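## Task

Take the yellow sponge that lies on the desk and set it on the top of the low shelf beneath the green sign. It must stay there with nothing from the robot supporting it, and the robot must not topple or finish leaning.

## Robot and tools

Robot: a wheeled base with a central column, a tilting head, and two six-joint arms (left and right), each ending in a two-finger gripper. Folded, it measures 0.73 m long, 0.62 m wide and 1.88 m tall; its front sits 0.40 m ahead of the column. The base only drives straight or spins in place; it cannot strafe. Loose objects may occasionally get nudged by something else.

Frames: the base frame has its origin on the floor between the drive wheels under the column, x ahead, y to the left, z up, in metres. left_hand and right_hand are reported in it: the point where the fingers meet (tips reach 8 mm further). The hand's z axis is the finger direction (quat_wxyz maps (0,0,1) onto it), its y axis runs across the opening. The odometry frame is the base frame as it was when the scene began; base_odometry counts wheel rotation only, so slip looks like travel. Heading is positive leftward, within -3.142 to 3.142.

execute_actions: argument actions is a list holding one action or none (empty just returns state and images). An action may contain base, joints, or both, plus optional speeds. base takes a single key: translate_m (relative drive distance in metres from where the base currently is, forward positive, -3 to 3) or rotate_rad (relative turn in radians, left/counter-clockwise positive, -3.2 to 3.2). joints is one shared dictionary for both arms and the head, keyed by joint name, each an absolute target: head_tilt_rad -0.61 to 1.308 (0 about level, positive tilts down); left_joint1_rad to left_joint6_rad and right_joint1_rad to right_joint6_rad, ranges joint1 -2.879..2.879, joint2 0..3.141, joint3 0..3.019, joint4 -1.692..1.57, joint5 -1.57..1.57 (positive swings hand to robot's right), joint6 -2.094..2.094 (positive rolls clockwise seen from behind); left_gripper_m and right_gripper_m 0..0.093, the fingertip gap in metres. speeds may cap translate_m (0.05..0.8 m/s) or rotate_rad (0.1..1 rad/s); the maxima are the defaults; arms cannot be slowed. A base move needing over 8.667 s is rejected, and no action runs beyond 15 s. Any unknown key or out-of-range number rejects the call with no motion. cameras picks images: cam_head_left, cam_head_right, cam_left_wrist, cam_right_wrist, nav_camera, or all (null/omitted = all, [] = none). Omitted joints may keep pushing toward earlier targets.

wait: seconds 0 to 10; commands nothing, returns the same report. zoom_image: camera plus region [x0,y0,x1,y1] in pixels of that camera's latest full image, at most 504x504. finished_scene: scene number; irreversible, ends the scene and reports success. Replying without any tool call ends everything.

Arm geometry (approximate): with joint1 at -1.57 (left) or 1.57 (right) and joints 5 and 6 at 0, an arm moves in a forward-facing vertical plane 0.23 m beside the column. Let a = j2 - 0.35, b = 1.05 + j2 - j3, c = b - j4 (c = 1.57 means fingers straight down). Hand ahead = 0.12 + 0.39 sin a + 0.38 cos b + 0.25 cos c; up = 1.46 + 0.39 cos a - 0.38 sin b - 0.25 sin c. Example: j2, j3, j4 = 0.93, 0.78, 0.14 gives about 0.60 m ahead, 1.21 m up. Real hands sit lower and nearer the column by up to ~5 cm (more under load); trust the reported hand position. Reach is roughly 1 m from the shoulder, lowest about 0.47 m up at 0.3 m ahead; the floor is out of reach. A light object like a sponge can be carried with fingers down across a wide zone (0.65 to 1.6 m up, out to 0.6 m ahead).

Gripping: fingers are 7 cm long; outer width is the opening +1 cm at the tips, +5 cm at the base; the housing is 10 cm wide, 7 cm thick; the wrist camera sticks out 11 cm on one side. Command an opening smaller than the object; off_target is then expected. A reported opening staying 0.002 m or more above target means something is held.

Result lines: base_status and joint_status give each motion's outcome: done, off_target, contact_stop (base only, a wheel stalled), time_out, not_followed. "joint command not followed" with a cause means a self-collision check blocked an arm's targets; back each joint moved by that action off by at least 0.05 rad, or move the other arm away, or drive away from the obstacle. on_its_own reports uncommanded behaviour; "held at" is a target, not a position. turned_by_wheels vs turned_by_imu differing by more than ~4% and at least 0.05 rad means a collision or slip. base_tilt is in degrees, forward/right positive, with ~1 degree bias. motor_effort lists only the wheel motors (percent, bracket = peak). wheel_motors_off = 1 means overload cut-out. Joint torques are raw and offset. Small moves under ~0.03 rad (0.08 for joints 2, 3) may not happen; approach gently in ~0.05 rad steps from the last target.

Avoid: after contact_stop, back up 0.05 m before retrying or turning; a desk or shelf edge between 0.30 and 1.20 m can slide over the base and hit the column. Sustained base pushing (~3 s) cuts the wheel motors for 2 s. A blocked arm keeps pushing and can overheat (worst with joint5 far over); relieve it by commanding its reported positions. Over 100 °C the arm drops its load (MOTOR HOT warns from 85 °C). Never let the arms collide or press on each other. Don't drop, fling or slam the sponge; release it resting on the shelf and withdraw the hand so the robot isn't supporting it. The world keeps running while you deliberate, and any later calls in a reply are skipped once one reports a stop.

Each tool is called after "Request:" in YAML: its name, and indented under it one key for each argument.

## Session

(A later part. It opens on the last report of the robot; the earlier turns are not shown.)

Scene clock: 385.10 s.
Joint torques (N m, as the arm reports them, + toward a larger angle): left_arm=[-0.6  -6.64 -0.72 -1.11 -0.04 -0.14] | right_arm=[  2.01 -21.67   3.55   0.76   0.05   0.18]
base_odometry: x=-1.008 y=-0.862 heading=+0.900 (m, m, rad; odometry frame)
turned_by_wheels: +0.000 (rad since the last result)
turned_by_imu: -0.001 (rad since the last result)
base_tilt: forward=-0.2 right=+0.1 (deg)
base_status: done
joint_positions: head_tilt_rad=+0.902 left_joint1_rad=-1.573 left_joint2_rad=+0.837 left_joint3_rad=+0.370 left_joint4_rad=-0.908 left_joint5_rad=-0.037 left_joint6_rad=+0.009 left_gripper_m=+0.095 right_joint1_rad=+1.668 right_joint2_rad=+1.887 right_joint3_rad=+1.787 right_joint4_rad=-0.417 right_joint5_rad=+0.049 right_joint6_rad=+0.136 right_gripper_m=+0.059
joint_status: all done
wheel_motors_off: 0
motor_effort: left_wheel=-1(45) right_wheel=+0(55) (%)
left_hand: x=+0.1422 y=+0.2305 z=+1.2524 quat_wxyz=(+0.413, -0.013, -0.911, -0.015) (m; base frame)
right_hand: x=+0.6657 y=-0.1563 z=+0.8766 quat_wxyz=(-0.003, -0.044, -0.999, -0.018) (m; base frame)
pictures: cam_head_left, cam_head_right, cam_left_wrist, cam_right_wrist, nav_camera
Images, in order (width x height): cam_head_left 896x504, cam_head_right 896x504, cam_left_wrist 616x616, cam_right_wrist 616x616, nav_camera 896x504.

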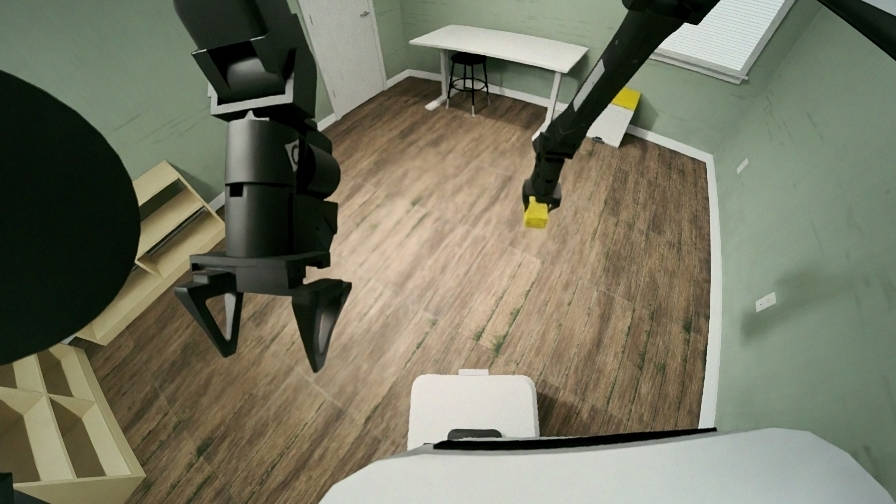

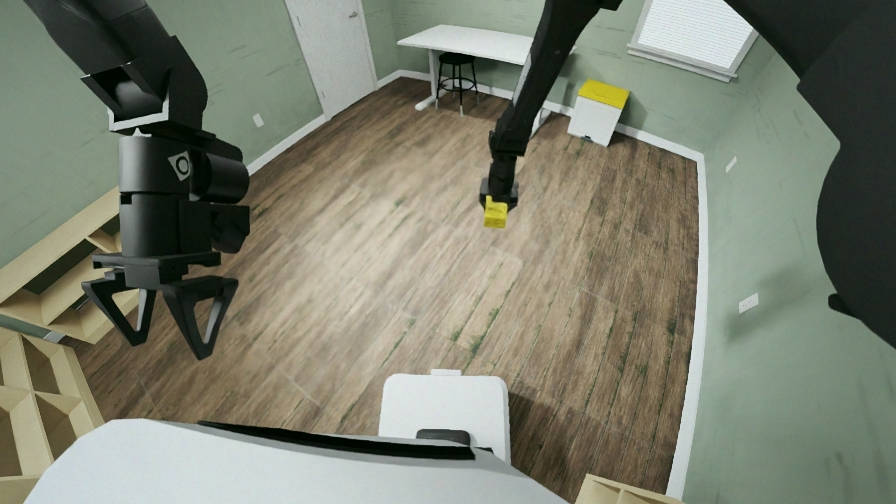

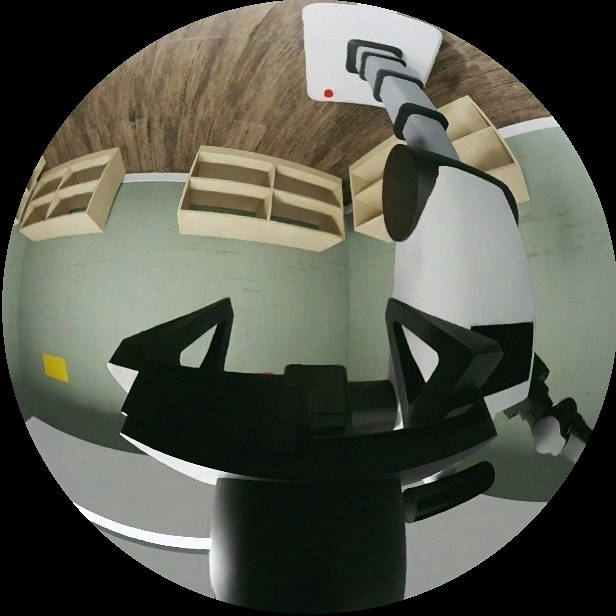

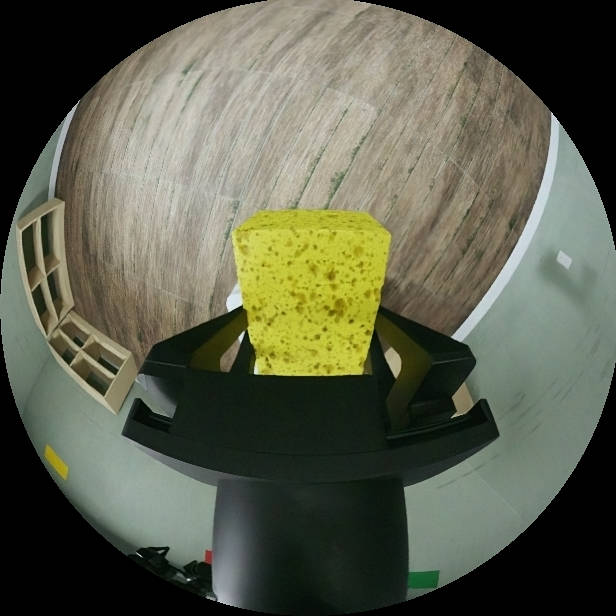

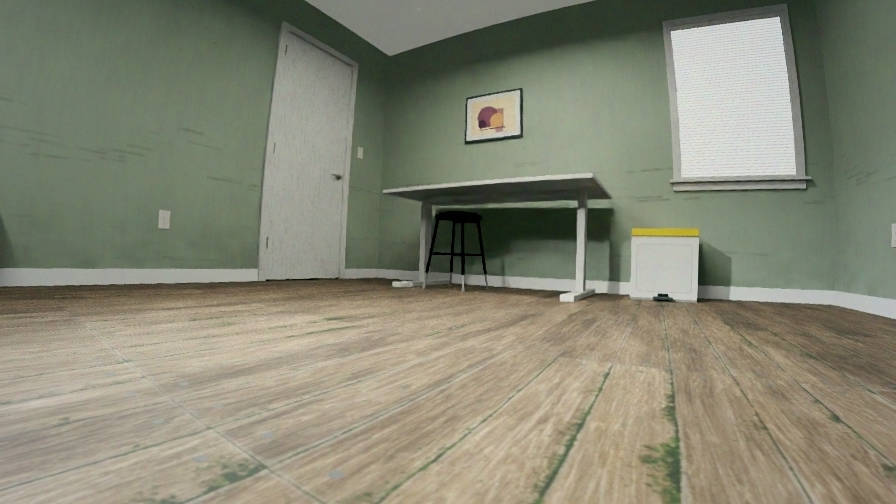

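Request:
execute_actions:
  actions:
    - {"base": {"rotate_rad": -2.12}, "joints": {"head_tilt_rad": 1.0, "right_joint1_rad": 1.57, "right_joint2_rad": 2.275, "right_joint3_rad": 1.94, "right_joint4_rad": -0.16, "right_joint5_rad": 0.0, "right_joint6_rad": 0.0}}

Scene clock: 428.20 s.
Joint torques (N m, as the arm reports them, + toward a larger angle): left_arm=[-0.58 -6.68 -0.71 -1.07 -0.03 -0.14] | right_arm=[ -0.01 -18.55   1.62   0.74   0.04  -0.01]
base_odometry: x=-1.008 y=-0.862 heading=-1.219 (m, m, rad; odometry frame)
turned_by_wheels: -2.119 (rad since the last result)
turned_by_imu: -2.116 (rad since the last result)
base_tilt: forward=-0.2 right=+0.1 (deg)
base_status: done
joint_positions: head_tilt_rad=+1.000 left_joint1_rad=-1.573 left_joint2_rad=+0.837 left_joint3_rad=+0.370 left_joint4_rad=-0.908 left_joint5_rad=-0.037 left_joint6_rad=+0.009 left_gripper_m=+0.095 right_joint1_rad=+1.564 right_joint2_rad=+2.263 right_joint3_rad=+1.943 right_joint4_rad=-0.166 right_joint5_rad=+0.000 right_joint6_rad=+0.009 right_gripper_m=+0.059
joint_status: all done
wheel_motors_off: 0
motor_effort: left_wheel=+2(46) right_wheel=-2(38) (%)
left_hand: x=+0.1422 y=+0.2305 z=+1.2524 quat_wxyz=(+0.413, -0.013, -0.911, -0.015) (m; base frame)
right_hand: x=+0.5721 y=-0.2312 z=+0.7058 quat_wxyz=(-0.019, -0.006, -1.000, +0.003) (m; base frame)
pictures: cam_head_left, cam_head_right, cam_left_wrist, cam_right_wrist, nav_camera
Images, in order (width x height): cam_head_left 896x504, cam_head_right 896x504, cam_left_wrist 616x616, cam_right_wrist 616x616, nav_camera 896x504.

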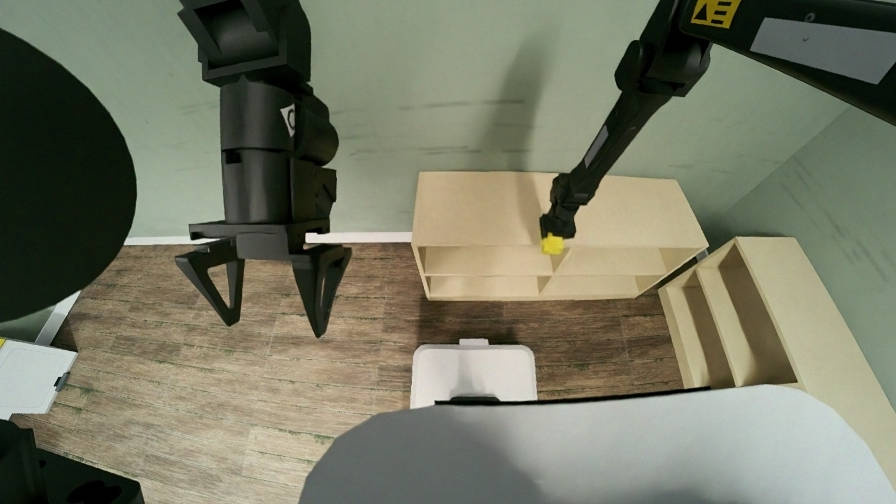

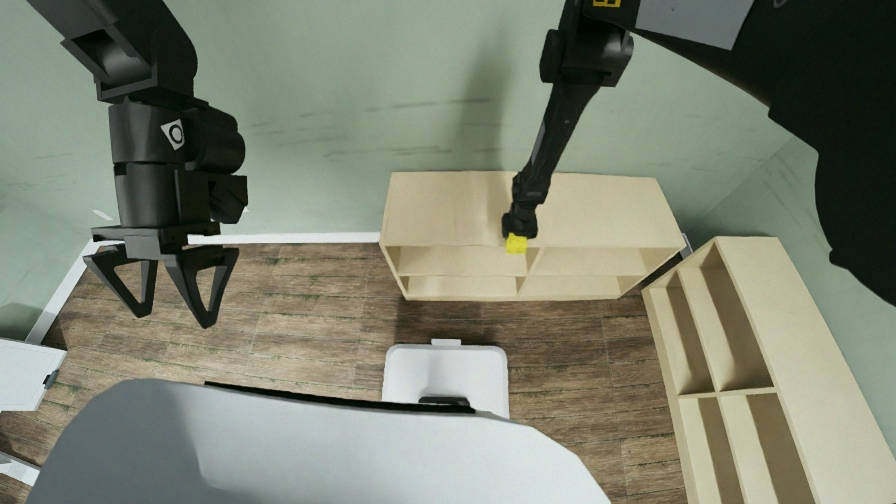

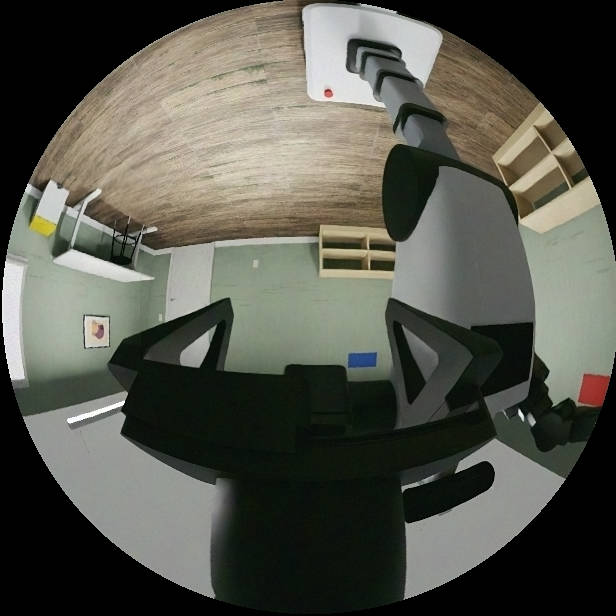

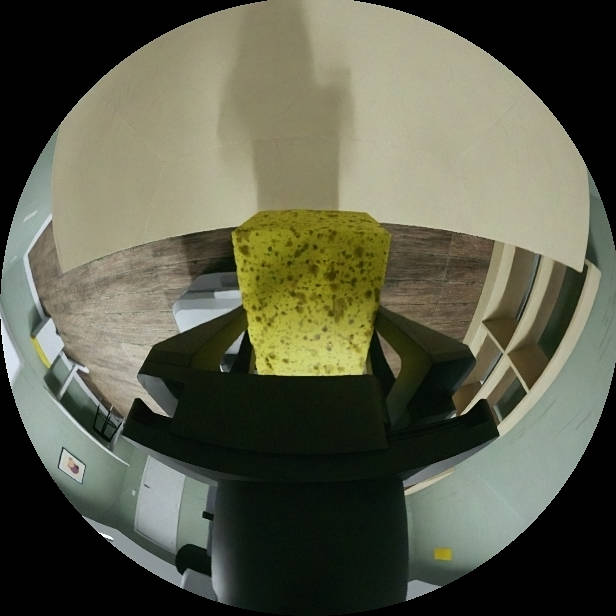

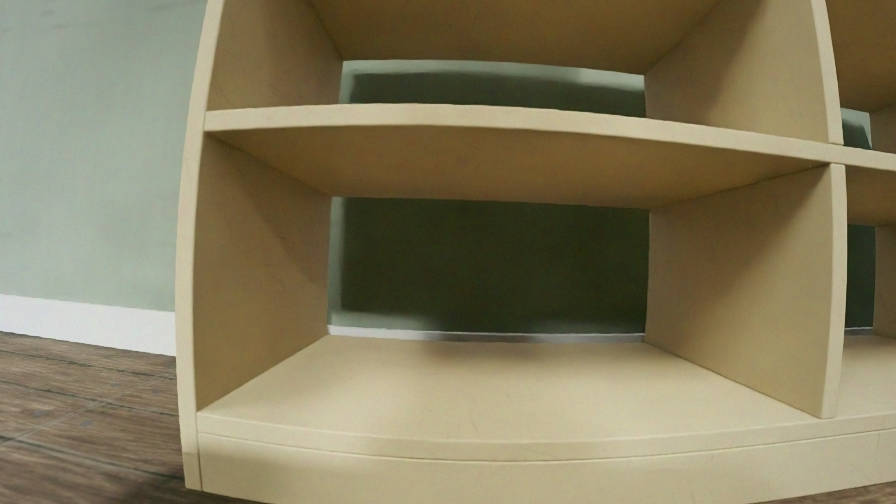

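Request:
zoom_image:
  camera: "cam_head_left"
  region: [390, 150, 620, 370]

Request:
zoom_image:
  camera: "cam_head_right"
  region: [360, 150, 590, 370]

Region (390, 150, 620, 370) of cam_head_left's 896x504 image, scaled by 2.191, with more detail than that image has; it fills the top 482 rows of this view, and the rest is white.

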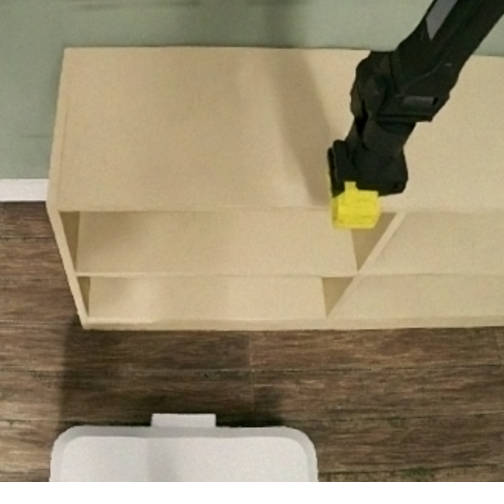

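Region (360, 150, 590, 370) of cam_head_right's 896x504 image, scaled by 2.191, with more detail than that image has; it fills the top 482 rows of this view, and the rest is white.

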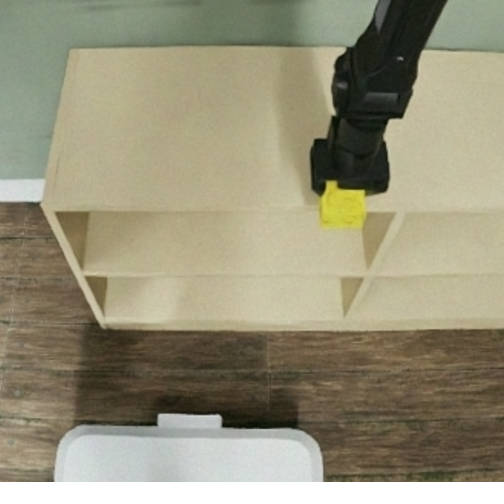

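Request:
zoom_image:
  camera: "cam_right_wrist"
  region: [30, 180, 260, 320]

Request:
zoom_image:
  camera: "cam_right_wrist"
  region: [380, 180, 610, 320]

Request:
zoom_image:
  camera: "nav_camera"
  region: [350, 80, 550, 200]

Region (30, 180, 260, 320) of cam_right_wrist's 616x616 image, scaled by 2.191, with more detail than that image has; it fills the top 307 rows of this view, and the rest is white.

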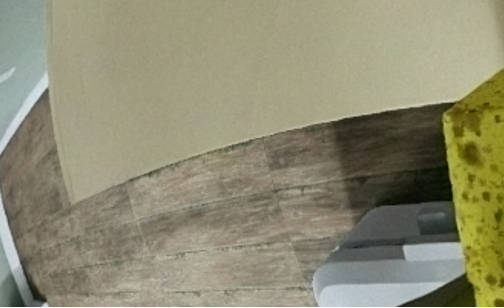

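Region (380, 180, 610, 320) of cam_right_wrist's 616x616 image, scaled by 2.191, with more detail than that image has; it fills the top 307 rows of this view, and the rest is white.

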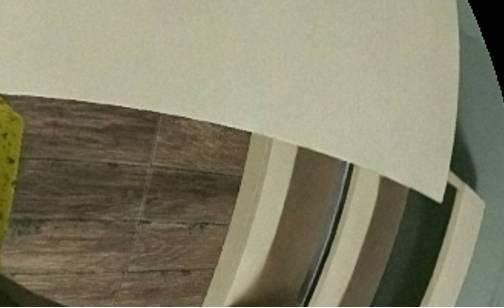

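Region (350, 80, 550, 200) of nav_camera's 896x504 image, scaled by 2.520, with more detail than that image has; it fills the top 302 rows of this view, and the rest is white.

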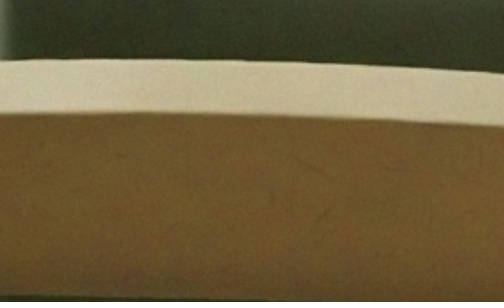

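Request:
execute_actions:
  actions:
    - {"base": {"translate_m": 0.17}, "joints": {"right_joint2_rad": 2.405, "right_joint3_rad": 2.13, "right_joint4_rad": -0.255}}
  cameras: ["cam_head_right", "cam_right_wrist", "nav_camera"]

Scene clock: 526.07 s.
Joint torques (N m, as the arm reports them, + toward a larger angle): left_arm=[-0.63 -6.7  -0.96 -1.11 -0.04 -0.14] | right_arm=[ -0.06 -18.54   2.38   0.01   0.04  -0.01]
base_odometry: x=-0.949 y=-1.022 heading=-1.220 (m, m, rad; odometry frame)
turned_by_wheels: -0.001 (rad since the last result)
turned_by_imu: -0.002 (rad since the last result)
base_tilt: forward=-0.2 right=+0.1 (deg)
base_status: done
joint_positions: head_tilt_rad=+1.001 left_joint1_rad=-1.573 left_joint2_rad=+0.837 left_joint3_rad=+0.374 left_joint4_rad=-0.908 left_joint5_rad=-0.037 left_joint6_rad=+0.009 left_gripper_m=+0.095 right_joint1_rad=+1.565 right_joint2_rad=+2.398 right_joint3_rad=+2.127 right_joint4_rad=-0.245 right_joint5_rad=+0.000 right_joint6_rad=+0.009 right_gripper_m=+0.059
joint_status: all done
wheel_motors_off: 0
motor_effort: left_wheel=+0(53) right_wheel=-1(43) (%)
left_hand: x=+0.1440 y=+0.2305 z=+1.2518 quat_wxyz=(+0.411, -0.013, -0.911, -0.015) (m; base frame)
right_hand: x=+0.5619 y=-0.2310 z=+0.6623 quat_wxyz=(-0.004, -0.006, -1.000, +0.002) (m; base frame)
pictures: cam_head_right, cam_right_wrist, nav_camera
Images, in order (width x height): cam_head_right 896x504, cam_right_wrist 616x616, nav_camera 896x504.

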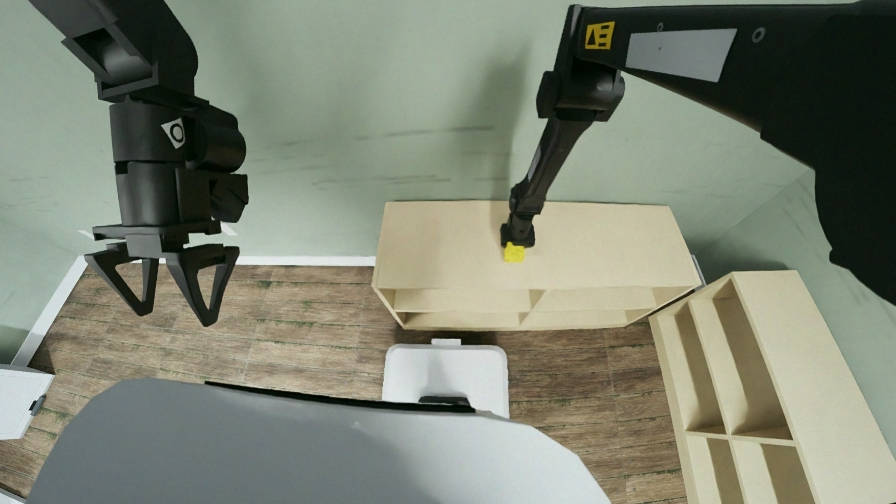

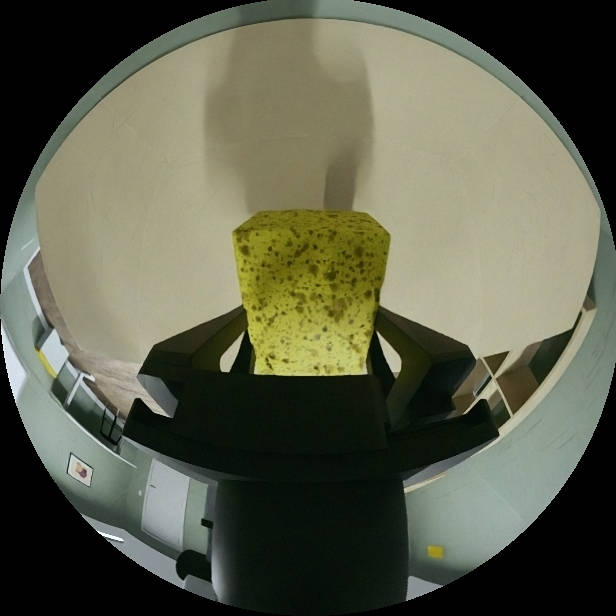

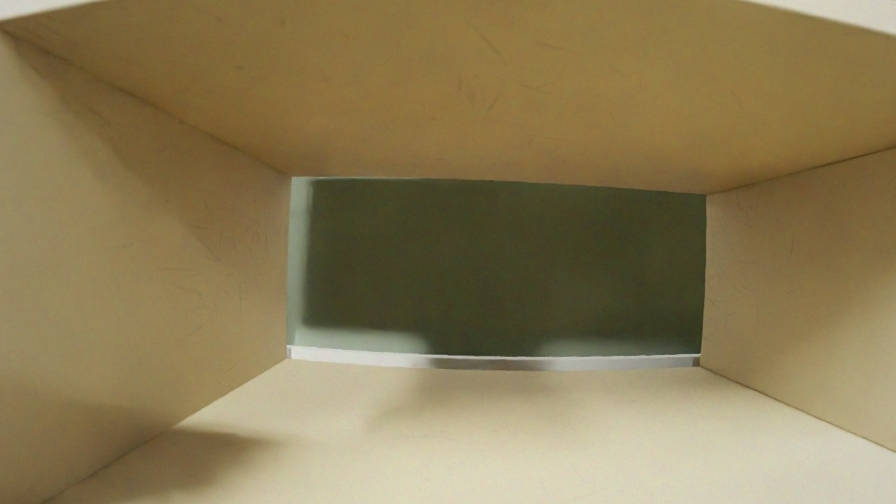

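Request:
execute_actions:
  actions:
    - {"joints": {"right_joint2_rad": 2.485, "right_joint3_rad": 2.25, "right_joint4_rad": -0.30}}
  cameras: ["cam_head_right", "cam_right_wrist"]

Scene clock: 537.03 s.
Joint torques (N m, as the arm reports them, + toward a larger angle): left_arm=[-0.62 -6.8  -0.97 -1.1  -0.04 -0.14] | right_arm=[ -0.11 -18.16   3.43  -0.22   0.04  -0.02]
base_odometry: x=-0.949 y=-1.022 heading=-1.220 (m, m, rad; odometry frame)
turned_by_wheels: +0.000 (rad since the last result)
turned_by_imu: -0.001 (rad since the last result)
base_tilt: forward=-0.3 right=+0.1 (deg)
base_status: not commanded
joint_positions: head_tilt_rad=+1.001 left_joint1_rad=-1.573 left_joint2_rad=+0.837 left_joint3_rad=+0.374 left_joint4_rad=-0.908 left_joint5_rad=-0.037 left_joint6_rad=+0.009 left_gripper_m=+0.095 right_joint1_rad=+1.565 right_joint2_rad=+2.478 right_joint3_rad=+2.232 right_joint4_rad=-0.285 right_joint5_rad=+0.000 right_joint6_rad=+0.009 right_gripper_m=+0.059
joint_status: all done
wheel_motors_off: 0
motor_effort: left_wheel=-1(2) right_wheel=+0(1) (%)
left_hand: x=+0.1440 y=+0.2305 z=+1.2518 quat_wxyz=(+0.411, -0.013, -0.911, -0.015) (m; base frame)
right_hand: x=+0.5525 y=-0.2311 z=+0.6384 quat_wxyz=(+0.004, -0.006, -1.000, +0.002) (m; base frame)
pictures: cam_head_right, cam_right_wrist
Images, in order (width x height): cam_head_right 896x504, cam_right_wrist 616x616.

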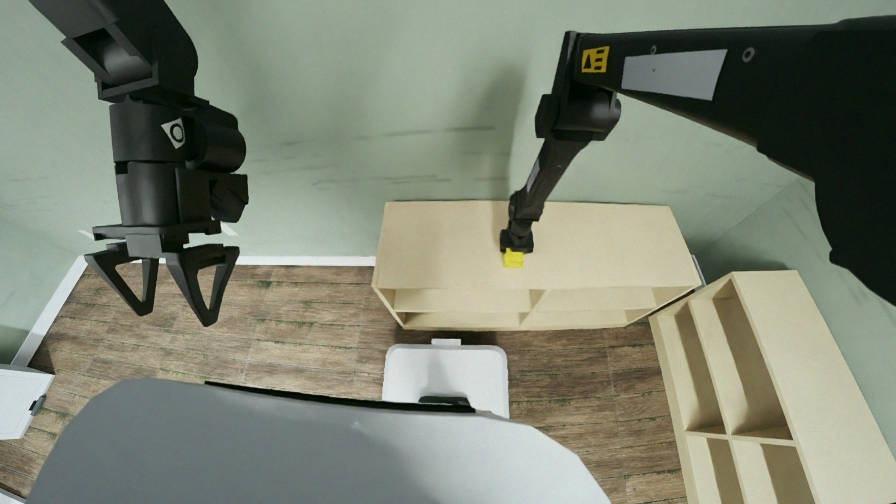

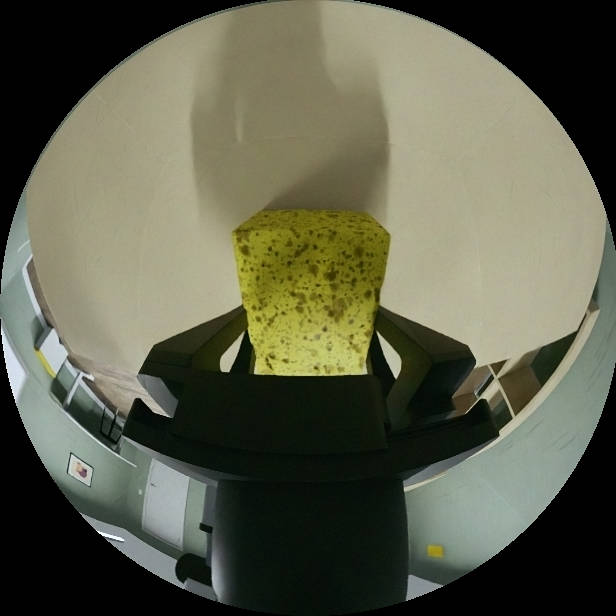

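Request:
zoom_image:
  camera: "cam_right_wrist"
  region: [200, 150, 420, 300]

Region (200, 150, 420, 300) of cam_right_wrist's 616x616 image, scaled by 2.291, with more detail than that image has; it fills the top 344 rows of this view, and the rest is white.

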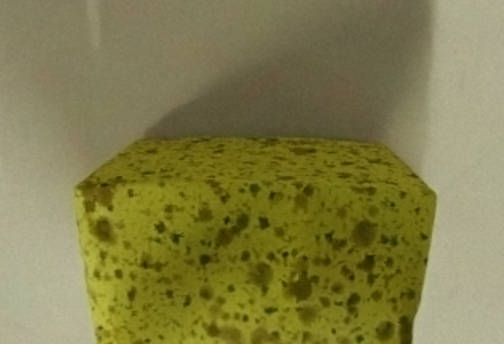

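Request:
execute_actions:
  actions:
    - {"joints": {"right_gripper_m": 0.085}}
  cameras: ["cam_right_wrist"]

Scene clock: 545.93 s.
Joint torques (N m, as the arm reports them, + toward a larger angle): left_arm=[-0.49 -6.68 -0.96 -1.09 -0.03 -0.14] | right_arm=[  0.04 -18.05   3.48  -0.2    0.04  -0.01]
base_odometry: x=-0.949 y=-1.022 heading=-1.220 (m, m, rad; odometry frame)
turned_by_wheels: +0.000 (rad since the last result)
turned_by_imu: -0.001 (rad since the last result)
base_tilt: forward=-0.2 right=+0.1 (deg)
base_status: not commanded
joint_positions: head_tilt_rad=+1.001 left_joint1_rad=-1.573 left_joint2_rad=+0.837 left_joint3_rad=+0.374 left_joint4_rad=-0.908 left_joint5_rad=-0.037 left_joint6_rad=+0.009 left_gripper_m=+0.095 right_joint1_rad=+1.565 right_joint2_rad=+2.478 right_joint3_rad=+2.232 right_joint4_rad=-0.285 right_joint5_rad=+0.000 right_joint6_rad=+0.009 right_gripper_m=+0.085
joint_status: all done
wheel_motors_off: 0
motor_effort: left_wheel=+0(0) right_wheel=+1(1) (%)
left_hand: x=+0.1440 y=+0.2305 z=+1.2518 quat_wxyz=(+0.411, -0.013, -0.911, -0.015) (m; base frame)
right_hand: x=+0.5525 y=-0.2311 z=+0.6384 quat_wxyz=(+0.004, -0.006, -1.000, +0.002) (m; base frame)
pictures: cam_right_wrist
Images, in order (width x height): cam_right_wrist 616x616.

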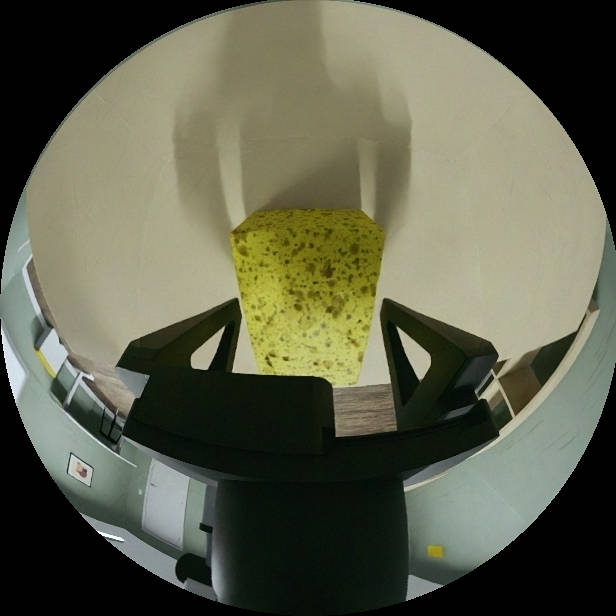

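Request:
execute_actions:
  actions:
    - {"joints": {"right_joint2_rad": 2.2, "right_joint3_rad": 1.9}}
  cameras: ["cam_head_right", "cam_right_wrist"]

Scene clock: 553.60 s.
Joint torques (N m, as the arm reports them, + toward a larger angle): left_arm=[-0.64 -6.79 -0.98 -1.07 -0.04 -0.14] | right_arm=[  0.01 -18.89   1.83  -0.11   0.03  -0.01]
base_odometry: x=-0.949 y=-1.022 heading=-1.220 (m, m, rad; odometry frame)
turned_by_wheels: +0.000 (rad since the last result)
turned_by_imu: -0.001 (rad since the last result)
base_tilt: forward=-0.2 right=+0.1 (deg)
base_status: not commanded
joint_positions: head_tilt_rad=+1.001 left_joint1_rad=-1.573 left_joint2_rad=+0.837 left_joint3_rad=+0.374 left_joint4_rad=-0.908 left_joint5_rad=-0.037 left_joint6_rad=+0.009 left_gripper_m=+0.095 right_joint1_rad=+1.565 right_joint2_rad=+2.183 right_joint3_rad=+1.903 right_joint4_rad=-0.289 right_joint5_rad=+0.000 right_joint6_rad=+0.009 right_gripper_m=+0.085
joint_status: all done
wheel_motors_off: 0
motor_effort: left_wheel=-1(1) right_wheel=+1(1) (%)
left_hand: x=+0.1440 y=+0.2305 z=+1.2518 quat_wxyz=(+0.411, -0.013, -0.911, -0.015) (m; base frame)
right_hand: x=+0.5758 y=-0.2307 z=+0.7387 quat_wxyz=(+0.023, -0.006, -1.000, +0.002) (m; base frame)
pictures: cam_head_right, cam_right_wrist
Images, in order (width x height): cam_head_right 896x504, cam_right_wrist 616x616.

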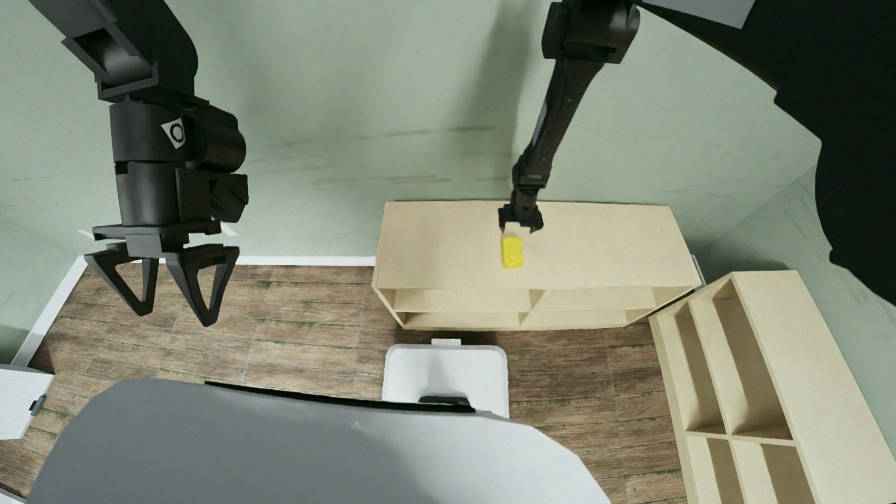

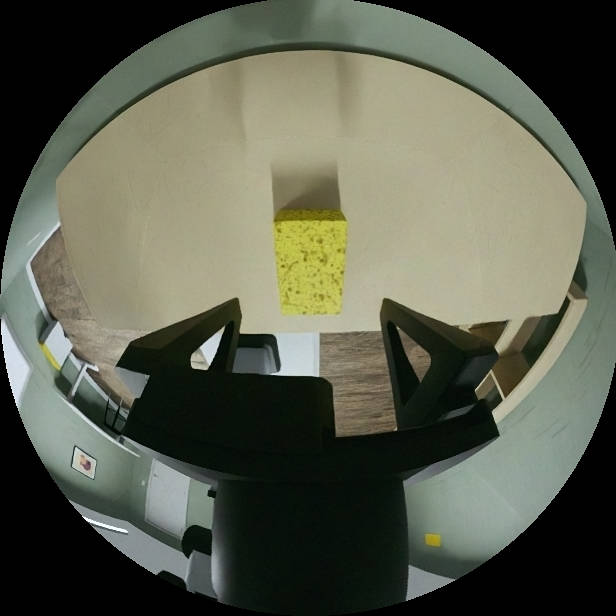

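Request:
finished_scene:
  scene: 2

The scene is finished: the task was done.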